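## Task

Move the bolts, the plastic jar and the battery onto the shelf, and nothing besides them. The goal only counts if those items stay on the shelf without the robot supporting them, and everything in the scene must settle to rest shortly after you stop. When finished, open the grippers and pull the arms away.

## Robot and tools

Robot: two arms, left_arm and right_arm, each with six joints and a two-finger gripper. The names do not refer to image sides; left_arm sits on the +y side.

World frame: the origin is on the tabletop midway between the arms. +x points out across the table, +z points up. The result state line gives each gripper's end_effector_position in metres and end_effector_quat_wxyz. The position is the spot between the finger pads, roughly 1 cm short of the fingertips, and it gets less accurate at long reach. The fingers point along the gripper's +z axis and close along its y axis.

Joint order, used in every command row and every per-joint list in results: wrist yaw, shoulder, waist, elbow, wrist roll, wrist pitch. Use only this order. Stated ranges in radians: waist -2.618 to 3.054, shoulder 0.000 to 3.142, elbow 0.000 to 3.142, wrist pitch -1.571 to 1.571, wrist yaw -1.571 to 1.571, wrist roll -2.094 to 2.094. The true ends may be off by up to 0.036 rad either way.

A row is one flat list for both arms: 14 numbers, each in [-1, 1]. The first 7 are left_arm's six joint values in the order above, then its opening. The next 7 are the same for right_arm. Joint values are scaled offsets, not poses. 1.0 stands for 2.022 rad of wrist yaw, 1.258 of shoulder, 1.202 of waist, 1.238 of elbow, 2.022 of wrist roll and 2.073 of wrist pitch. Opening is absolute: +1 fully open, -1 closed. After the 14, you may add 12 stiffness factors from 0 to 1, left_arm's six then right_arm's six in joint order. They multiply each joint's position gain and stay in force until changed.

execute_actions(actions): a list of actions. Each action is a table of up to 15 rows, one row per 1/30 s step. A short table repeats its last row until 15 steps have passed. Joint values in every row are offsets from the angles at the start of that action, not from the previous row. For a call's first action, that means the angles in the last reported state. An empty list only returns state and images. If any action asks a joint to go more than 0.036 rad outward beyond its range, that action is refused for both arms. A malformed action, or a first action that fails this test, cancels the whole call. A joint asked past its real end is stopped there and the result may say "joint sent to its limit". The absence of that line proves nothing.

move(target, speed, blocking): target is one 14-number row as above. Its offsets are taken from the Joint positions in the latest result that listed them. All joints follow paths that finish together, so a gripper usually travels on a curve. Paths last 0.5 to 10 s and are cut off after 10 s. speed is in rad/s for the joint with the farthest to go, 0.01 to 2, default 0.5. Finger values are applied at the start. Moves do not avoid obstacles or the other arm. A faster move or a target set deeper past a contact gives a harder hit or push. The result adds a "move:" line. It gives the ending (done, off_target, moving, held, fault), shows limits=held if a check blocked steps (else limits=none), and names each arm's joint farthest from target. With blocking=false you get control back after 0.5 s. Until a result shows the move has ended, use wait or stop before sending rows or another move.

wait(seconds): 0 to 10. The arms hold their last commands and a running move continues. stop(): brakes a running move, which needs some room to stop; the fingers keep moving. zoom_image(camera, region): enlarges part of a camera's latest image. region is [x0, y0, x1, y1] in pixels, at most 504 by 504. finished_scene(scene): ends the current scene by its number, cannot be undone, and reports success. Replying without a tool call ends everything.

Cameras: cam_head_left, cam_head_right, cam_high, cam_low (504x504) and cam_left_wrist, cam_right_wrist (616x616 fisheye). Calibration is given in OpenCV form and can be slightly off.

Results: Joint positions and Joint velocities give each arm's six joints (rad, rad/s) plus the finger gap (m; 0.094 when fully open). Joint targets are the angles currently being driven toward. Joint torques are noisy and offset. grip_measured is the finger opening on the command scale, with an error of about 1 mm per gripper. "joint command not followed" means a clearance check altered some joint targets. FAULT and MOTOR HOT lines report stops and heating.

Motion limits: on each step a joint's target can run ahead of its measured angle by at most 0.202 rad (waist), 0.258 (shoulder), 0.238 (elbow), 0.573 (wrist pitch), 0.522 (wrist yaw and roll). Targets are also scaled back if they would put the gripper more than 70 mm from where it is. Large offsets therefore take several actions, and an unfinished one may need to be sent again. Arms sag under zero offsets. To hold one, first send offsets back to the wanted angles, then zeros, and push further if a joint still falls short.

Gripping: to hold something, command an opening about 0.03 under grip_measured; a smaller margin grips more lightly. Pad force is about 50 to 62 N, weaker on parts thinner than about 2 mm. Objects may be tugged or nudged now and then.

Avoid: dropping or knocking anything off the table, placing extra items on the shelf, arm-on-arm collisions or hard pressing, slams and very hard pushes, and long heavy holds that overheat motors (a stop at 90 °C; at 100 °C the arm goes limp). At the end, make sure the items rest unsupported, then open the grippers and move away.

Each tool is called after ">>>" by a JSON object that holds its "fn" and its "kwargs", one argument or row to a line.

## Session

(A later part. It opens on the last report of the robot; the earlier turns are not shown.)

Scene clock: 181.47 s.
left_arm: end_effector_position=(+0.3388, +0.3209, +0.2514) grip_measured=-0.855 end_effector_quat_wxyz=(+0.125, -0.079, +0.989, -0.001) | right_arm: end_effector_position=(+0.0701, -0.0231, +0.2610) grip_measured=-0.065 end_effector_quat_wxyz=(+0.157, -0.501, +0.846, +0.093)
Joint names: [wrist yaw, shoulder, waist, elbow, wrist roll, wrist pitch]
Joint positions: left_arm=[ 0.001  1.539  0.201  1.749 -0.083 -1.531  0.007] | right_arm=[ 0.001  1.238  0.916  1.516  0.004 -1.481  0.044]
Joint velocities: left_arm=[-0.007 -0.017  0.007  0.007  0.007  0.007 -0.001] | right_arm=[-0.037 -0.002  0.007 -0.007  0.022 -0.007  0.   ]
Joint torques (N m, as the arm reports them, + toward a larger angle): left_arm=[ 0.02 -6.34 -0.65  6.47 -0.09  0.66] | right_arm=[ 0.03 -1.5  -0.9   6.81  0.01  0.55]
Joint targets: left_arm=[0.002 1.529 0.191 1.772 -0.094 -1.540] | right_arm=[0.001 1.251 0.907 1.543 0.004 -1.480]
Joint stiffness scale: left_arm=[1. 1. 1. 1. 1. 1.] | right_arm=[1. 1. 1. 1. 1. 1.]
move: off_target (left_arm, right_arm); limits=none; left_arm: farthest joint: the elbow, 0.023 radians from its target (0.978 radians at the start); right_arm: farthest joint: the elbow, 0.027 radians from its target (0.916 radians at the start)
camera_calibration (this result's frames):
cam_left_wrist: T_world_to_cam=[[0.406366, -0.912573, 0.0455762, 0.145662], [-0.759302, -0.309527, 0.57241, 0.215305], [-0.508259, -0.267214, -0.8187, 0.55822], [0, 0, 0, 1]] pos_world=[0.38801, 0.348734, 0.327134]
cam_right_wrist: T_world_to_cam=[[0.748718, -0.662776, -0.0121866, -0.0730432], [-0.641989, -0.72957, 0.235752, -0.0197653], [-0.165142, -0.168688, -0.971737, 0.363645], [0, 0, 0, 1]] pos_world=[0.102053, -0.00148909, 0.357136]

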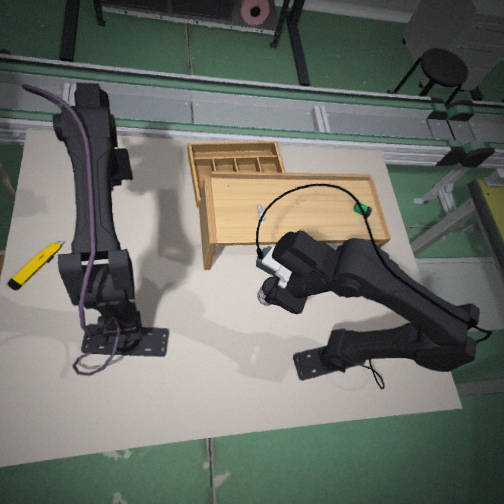

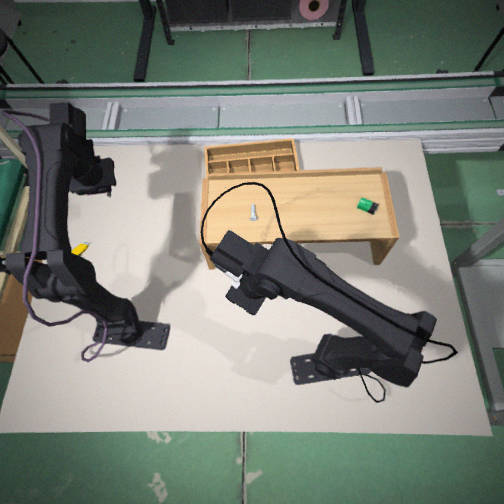

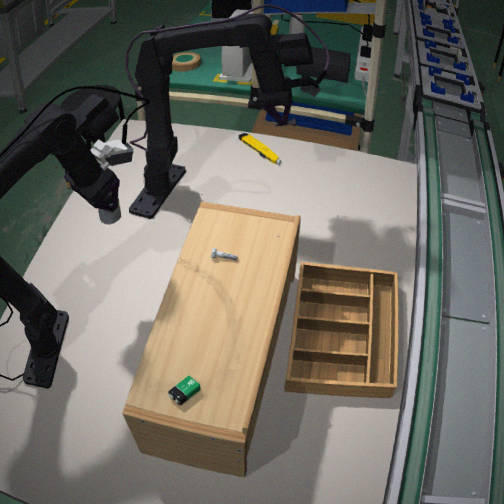

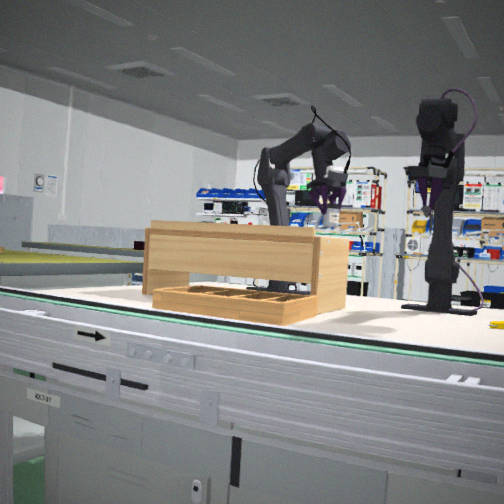

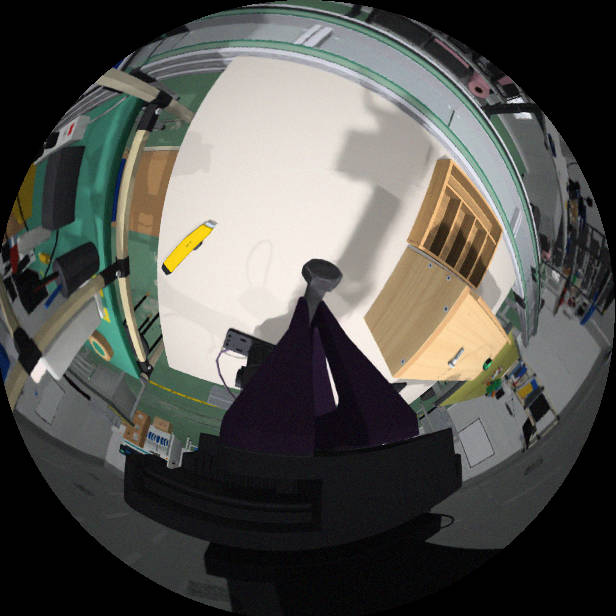

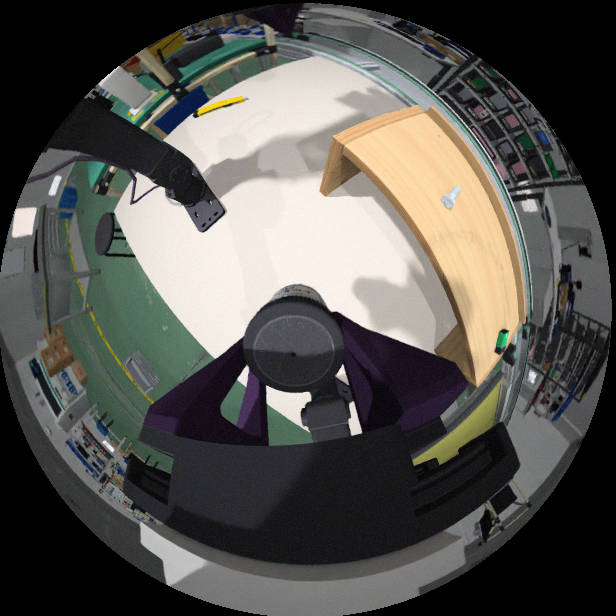

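>>> {"fn": "move", "kwargs": {
  "target": [0,0.309,-0.70,0.298,-0.33,0,-0.87, 0,0.366,-0.845,0.341,0,0.032,-0.10],
  "speed": 0.9
}}

Scene clock: 186.03 s.
left_arm: end_effector_position=(+0.3230, +0.0240, +0.2221) grip_measured=-0.855 end_effector_quat_wxyz=(+0.072, +0.013, +0.995, -0.072) | right_arm: end_effector_position=(+0.3208, -0.2151, +0.2552) grip_measured=-0.065 end_effector_quat_wxyz=(+0.173, -0.025, +0.985, +0.004)
Joint names: [wrist yaw, shoulder, waist, elbow, wrist roll, wrist pitch]
Joint positions: left_arm=[ 0.007  1.925 -0.642  2.09  -0.741 -1.533  0.007] | right_arm=[ 0.003  1.7   -0.1    1.904  0.004 -1.427  0.044]
Joint velocities: left_arm=[ 0.037  0.007  0.012 -0.002  0.007  0.007  0.001] | right_arm=[ 0.066 -0.007 -0.022  0.007 -0.007 -0.037  0.001]
Joint torques (N m, as the arm reports them, + toward a larger angle): left_arm=[-0.04 -8.88  0.13  6.87 -0.08  0.69] | right_arm=[ 0.02 -7.71  0.01  7.33  0.01  0.63]
Joint targets: left_arm=[0.001 1.928 -0.640 2.118 -0.751 -1.531] | right_arm=[0.001 1.699 -0.100 1.938 0.004 -1.415]
Joint stiffness scale: left_arm=[1. 1. 1. 1. 1. 1.] | right_arm=[1. 1. 1. 1. 1. 1.]
move: off_target (left_arm, right_arm); limits=none; left_arm: farthest joint: the elbow, 0.028 radians from its target (0.369 radians at the start); right_arm: farthest joint: the elbow, 0.034 radians from its target (0.423 radians at the start)
camera_calibration (this result's frames):
cam_left_wrist: T_world_to_cam=[[0.223942, -0.965327, 0.134144, -0.0770066], [-0.739441, -0.0786272, 0.668614, 0.094872], [-0.634884, -0.248922, -0.73141, 0.467933], [0, 0, 0, 1]] pos_world=[0.38448, 0.0496018, 0.289148]
cam_right_wrist: T_world_to_cam=[[-0.170041, -0.985418, -0.00616609, -0.164307], [-0.953538, 0.162955, 0.253399, 0.289909], [-0.248699, 0.0489679, -0.967342, 0.439552], [0, 0, 0, 1]] pos_world=[0.357816, -0.230677, 0.350722]

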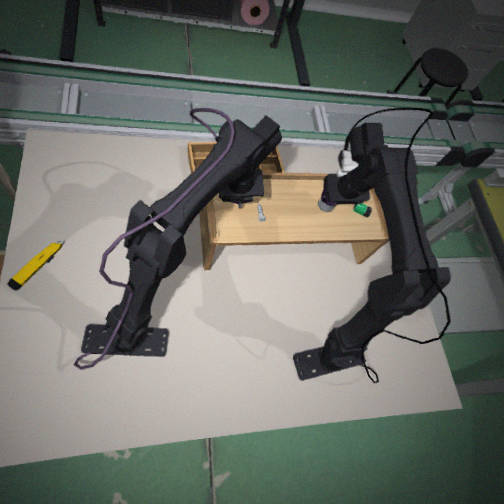

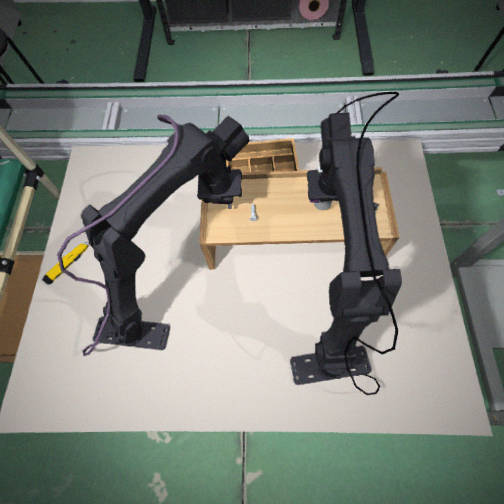

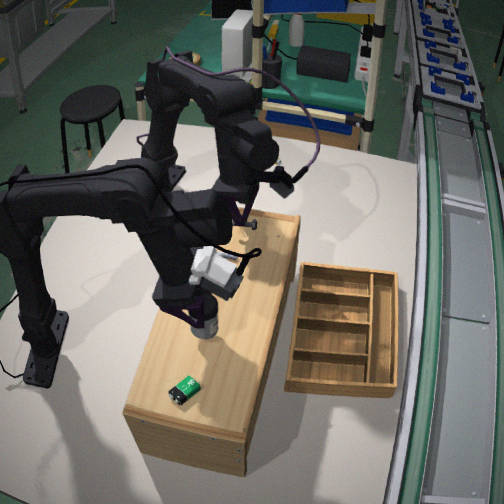

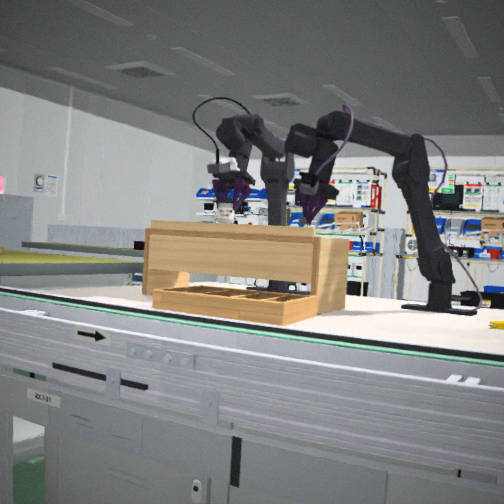

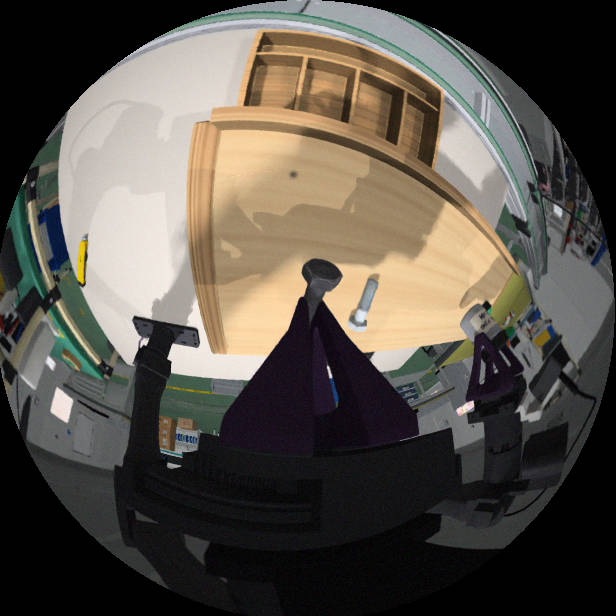

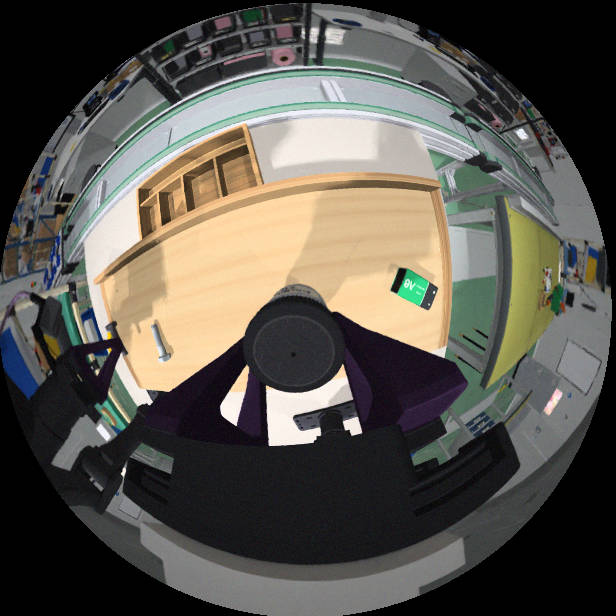

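>>> {"fn": "move", "kwargs": {
  "target": [0,0.036,0,-0.05,0,0,-0.87, 0,0,0,-0.108,0,0.071,-0.10],
  "speed": 0.17
}}

Scene clock: 189.73 s.
left_arm: end_effector_position=(+0.3196, +0.0274, +0.1946) grip_measured=-0.855 end_effector_quat_wxyz=(+0.040, +0.013, +0.998, -0.042) | right_arm: end_effector_position=(+0.3355, -0.2143, +0.2311) grip_measured=-0.065 end_effector_quat_wxyz=(+0.182, -0.025, +0.983, +0.004)
Joint names: [wrist yaw, shoulder, waist, elbow, wrist roll, wrist pitch]
Joint positions: left_arm=[ 0.007  1.961 -0.642  2.038 -0.741 -1.532  0.007] | right_arm=[ 0.003  1.7   -0.1    1.794  0.004 -1.299  0.044]
Joint velocities: left_arm=[-0.022  0.007  0.007  0.007 -0.007 -0.037 -0.001] | right_arm=[ 0.037 -0.007 -0.007  0.007 -0.051 -0.007 -0.001]
Joint torques (N m, as the arm reports them, + toward a larger angle): left_arm=[ 0.04 -8.71  0.    4.28  0.01  0.47] | right_arm=[ 0.03 -7.88 -0.02  3.67  0.    0.73]
Joint targets: left_arm=[0.007 1.971 -0.642 2.028 -0.740 -1.532] | right_arm=[0.003 1.700 -0.100 1.771 0.004 -1.280]
Joint stiffness scale: left_arm=[1. 1. 1. 1. 1. 1.] | right_arm=[1. 1. 1. 1. 1. 1.]
move: off_target (right_arm); limits=none; left_arm: farthest joint: the elbow, 0.010 radians from its target (0.062 radians at the start); right_arm: farthest joint: the elbow, 0.024 radians from its target (0.134 radians at the start)
camera_calibration (this result's frames):
cam_left_wrist: T_world_to_cam=[[0.230462, -0.971156, 0.0611756, -0.0570384], [-0.696026, -0.120584, 0.707819, 0.090648], [-0.680026, -0.205705, -0.70374, 0.45426], [0, 0, 0, 1]] pos_world=[0.385147, 0.0489811, 0.259008]
cam_right_wrist: T_world_to_cam=[[-0.169895, -0.985409, -0.0101946, -0.16027], [-0.957923, 0.16271, 0.236452, 0.315199], [-0.231344, 0.0499377, -0.97159, 0.415243], [0, 0, 0, 1]] pos_world=[0.370771, -0.229953, 0.327282]

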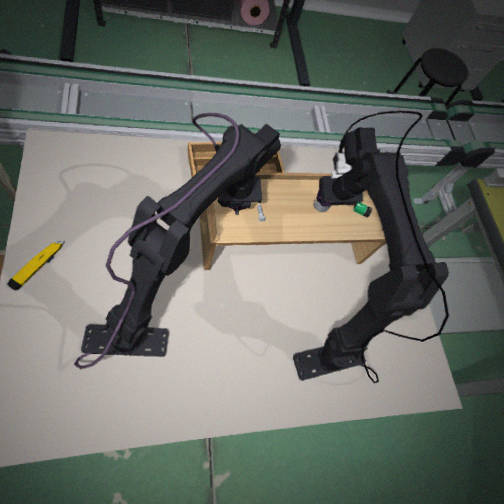

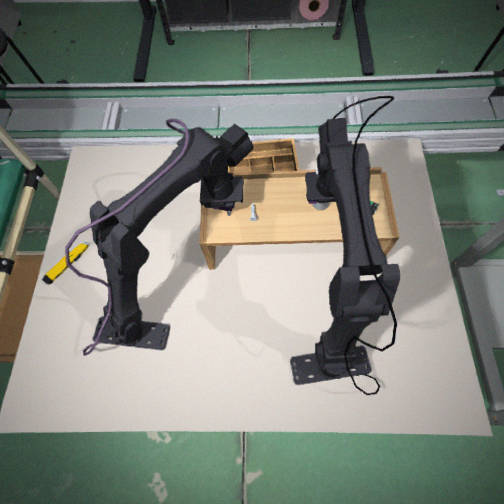

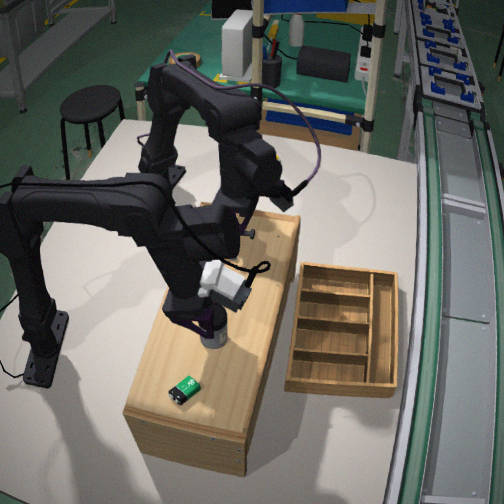

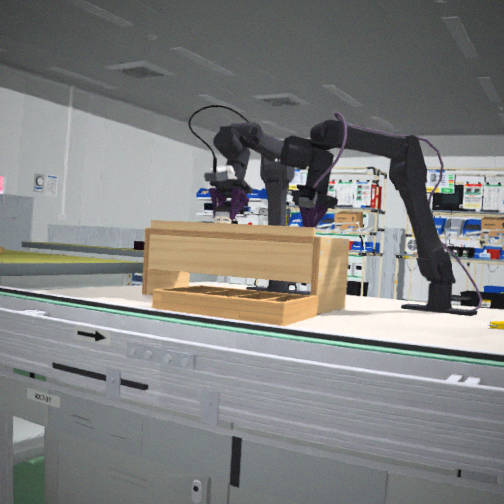

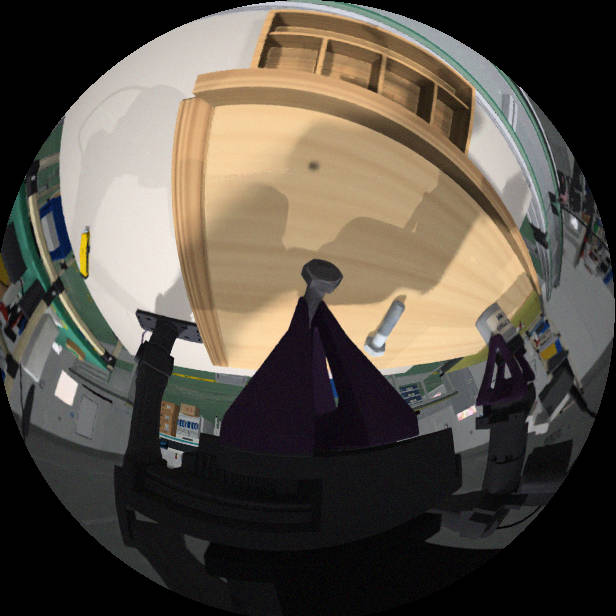

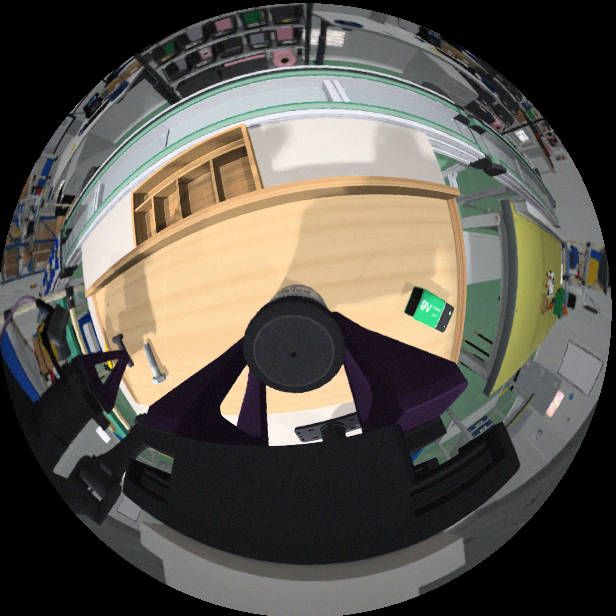

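>>> {"fn": "execute_actions", "kwargs": {
  "actions": [
    [[0,-0.004,0,0.006,0,0,-0.87,0,-0.004,0,0.006,0,0,-0.1],[0,-0.004,0,0.006,0,0,-0.87,0,-0.004,0,0.006,0,0,-0.1],[0,-0.006,0,0.008,0,0,-0.8,0,-0.006,0,0.008,0,0,-0.04],[0,-0.008,0,0.008,0,0,-0.7,0,-0.008,0,0.008,0,0,0.05],[0,-0.008,0,0.008,0,0,-0.6,0,-0.008,0,0.008,0,0,0.2],[0,-0.008,0,0.008,0,0,-0.3,0,-0.008,0,0.008,0,0,0.6]]
  ]
}}

>>> {"fn": "move", "kwargs": {
  "target": [0,-0.45,0,-0.18,0,0,-0.3, 0,-0.45,0,-0.28,0,-0.06,0.6],
  "speed": 0.8
}}

Scene clock: 193.50 s.
left_arm: end_effector_position=(+0.3196, +0.0274, +0.1946) grip_measured=-0.302 end_effector_quat_wxyz=(+0.040, +0.013, +0.998, -0.042) | right_arm: end_effector_position=(+0.3354, -0.2143, +0.2311) grip_measured=+0.598 end_effector_quat_wxyz=(+0.182, -0.025, +0.983, +0.004)
Joint names: [wrist yaw, shoulder, waist, elbow, wrist roll, wrist pitch]
Joint positions: left_arm=[ 0.007  1.961 -0.642  2.038 -0.741 -1.532  0.033] | right_arm=[ 0.003  1.7   -0.1    1.794  0.004 -1.3    0.075]
Joint velocities: left_arm=[-0.037 -0.002 -0.022 -0.002 -0.051 -0.022  0.001] | right_arm=[ 0.022  0.002  0.007 -0.002  0.037 -0.051 -0.001]
Joint torques (N m, as the arm reports them, + toward a larger angle): left_arm=[  0.03 -10.22   0.06   5.81  -0.01   0.48] | right_arm=[ 0.04 -8.89 -0.07  5.68  0.    0.54]
Joint targets: left_arm=[0.007 1.951 -0.642 2.048 -0.741 -1.532] | right_arm=[0.003 1.690 -0.100 1.804 0.004 -1.300]
Joint stiffness scale: left_arm=[1. 1. 1. 1. 1. 1.] | right_arm=[1. 1. 1. 1. 1. 1.]
camera_calibration (this result's frames):
cam_left_wrist: T_world_to_cam=[[0.230462, -0.971156, 0.0611756, -0.0570384], [-0.696026, -0.120584, 0.707819, 0.090648], [-0.680026, -0.205705, -0.70374, 0.45426], [0, 0, 0, 1]] pos_world=[0.385147, 0.0489811, 0.259008]
cam_right_wrist: T_world_to_cam=[[-0.169899, -0.98541, -0.0101089, -0.160308], [-0.957833, 0.162715, 0.236814, 0.31501], [-0.231714, 0.049917, -0.971502, 0.415289], [0, 0, 0, 1]] pos_world=[0.370719, -0.229956, 0.327235]

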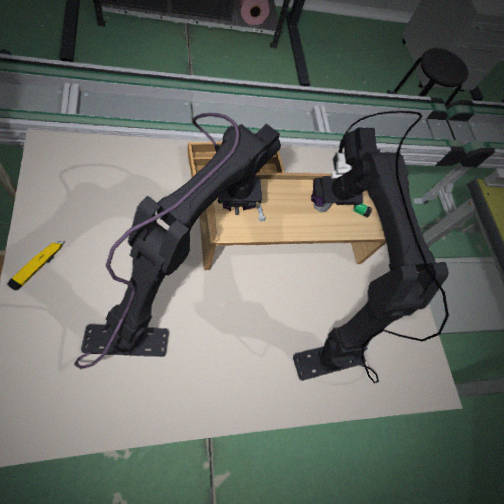

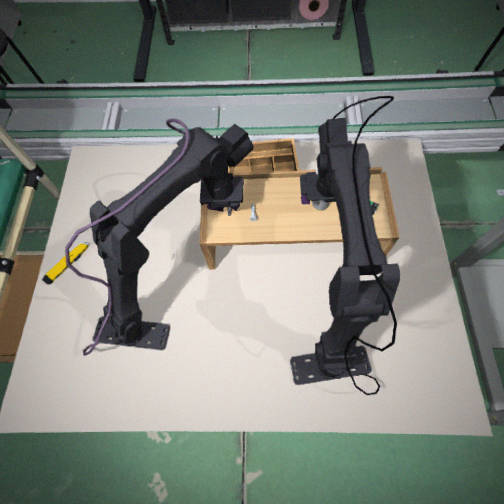

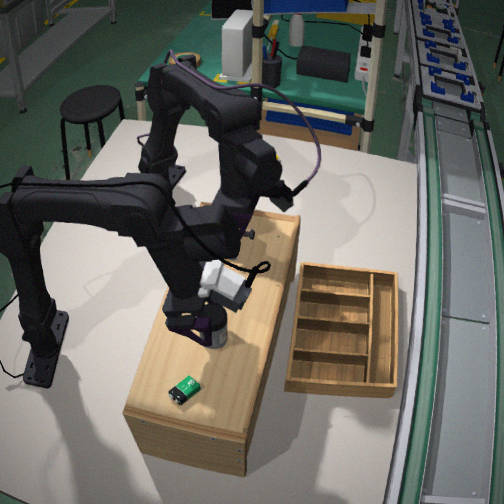

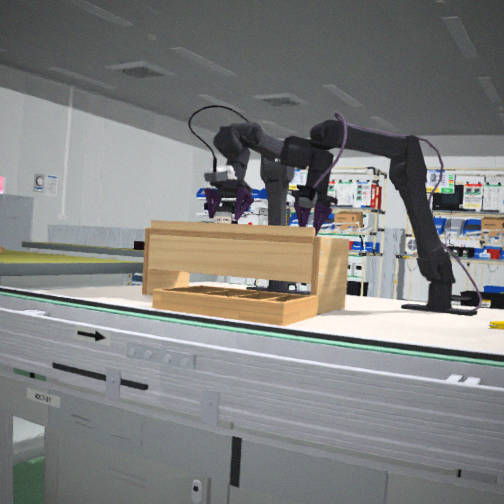

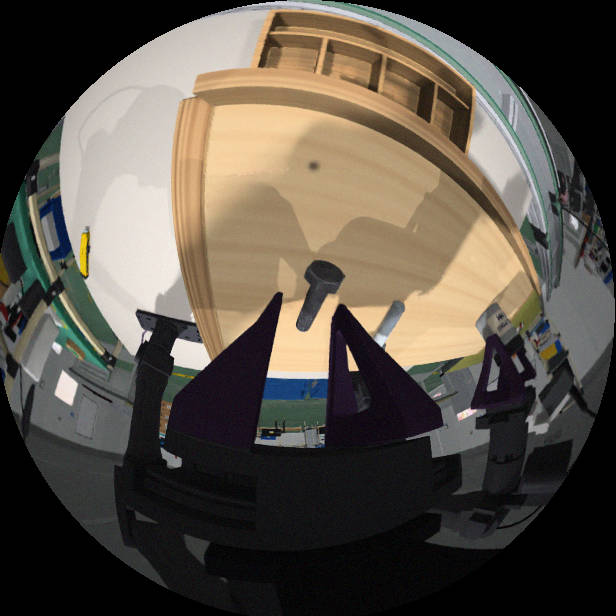

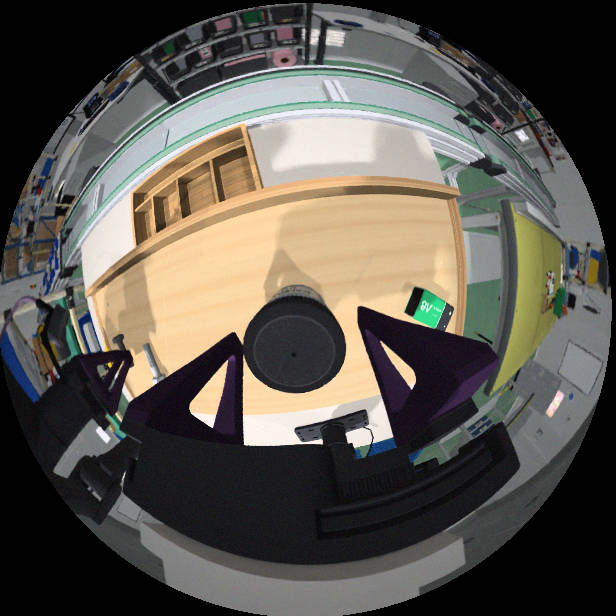

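Scene clock: 194.87 s.
left_arm: end_effector_position=(+0.2458, +0.0984, +0.3109) grip_measured=-0.302 end_effector_quat_wxyz=(+0.164, +0.013, +0.974, -0.158) | right_arm: end_effector_position=(+0.1916, -0.2223, +0.2679) grip_measured=+0.598 end_effector_quat_wxyz=(+0.227, -0.025, +0.974, +0.005)
Joint names: [wrist yaw, shoulder, waist, elbow, wrist roll, wrist pitch]
Joint positions: left_arm=[ 0.007  1.405 -0.642  1.825 -0.741 -1.53   0.033] | right_arm=[ 0.003  1.149 -0.1    1.457  0.004 -1.421  0.075]
Joint velocities: left_arm=[-0.081  0.002 -0.002  0.002 -0.022 -0.007 -0.001] | right_arm=[ 0.037  0.002 -0.002 -0.002  0.051  0.051 -0.001]
Joint torques (N m, as the arm reports them, + toward a larger angle): left_arm=[ 0.03 -4.68 -0.02  4.02 -0.05  1.16] | right_arm=[ 0.03 -3.24  0.01  4.39  0.    0.65]
Joint targets: left_arm=[0.007 1.395 -0.642 1.816 -0.741 -1.532] | right_arm=[0.003 1.134 -0.100 1.448 0.004 -1.424]
Joint stiffness scale: left_arm=[1. 1. 1. 1. 1. 1.] | right_arm=[1. 1. 1. 1. 1. 1.]
move: done; limits=none; left_arm: farthest joint: the shoulder, 0.011 radians from its target (0.566 radians at the start); right_arm: farthest joint: the shoulder, 0.015 radians from its target (0.566 radians at the start)
camera_calibration (this result's frames):
cam_left_wrist: T_world_to_cam=[[0.179949, -0.922545, 0.341364, -0.0576423], [-0.850712, 0.0282778, 0.524871, 0.0457204], [-0.49387, -0.384852, -0.779732, 0.496072], [0, 0, 0, 1]] pos_world=[0.294262, 0.136444, 0.382482]
cam_right_wrist: T_world_to_cam=[[-0.168025, -0.985305, -0.030687, -0.187112], [-0.975545, 0.161725, 0.148849, 0.1966], [-0.141699, 0.0549469, -0.988384, 0.406493], [0, 0, 0, 1]] pos_world=[0.217953, -0.238493, 0.366766]

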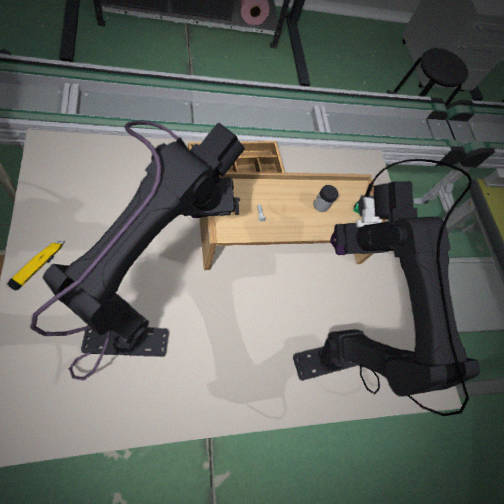

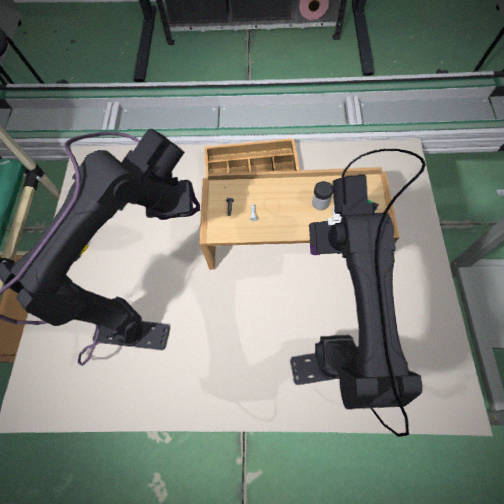

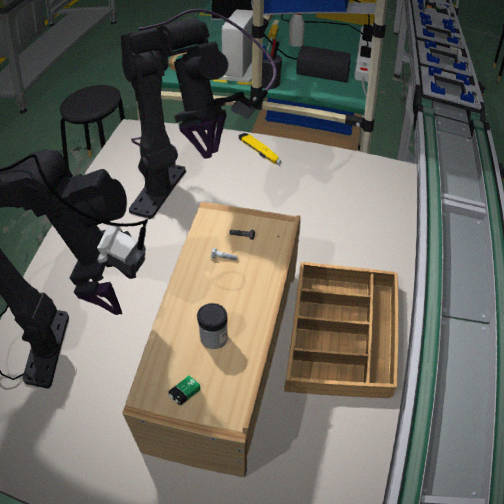

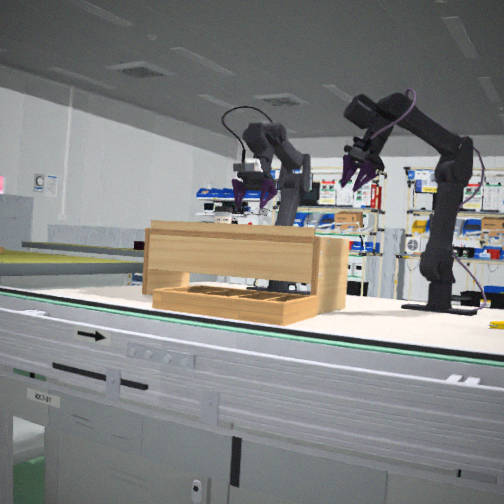

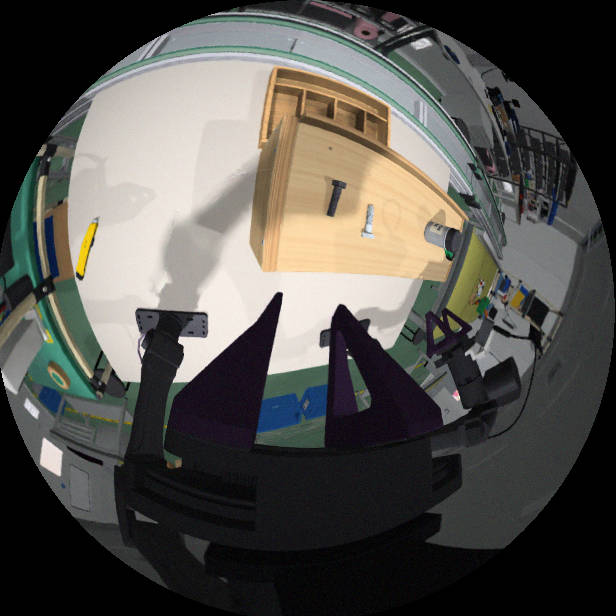

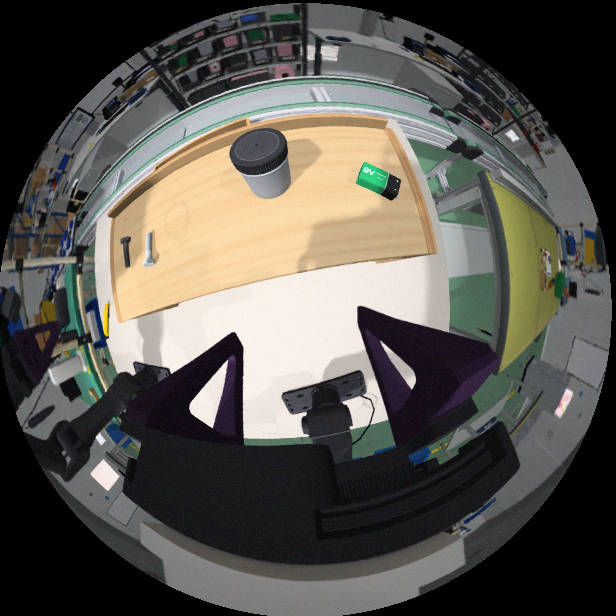

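>>> {"fn": "finished_scene", "kwargs": {
  "scene": 2
}}

The scene is finished: the task was done.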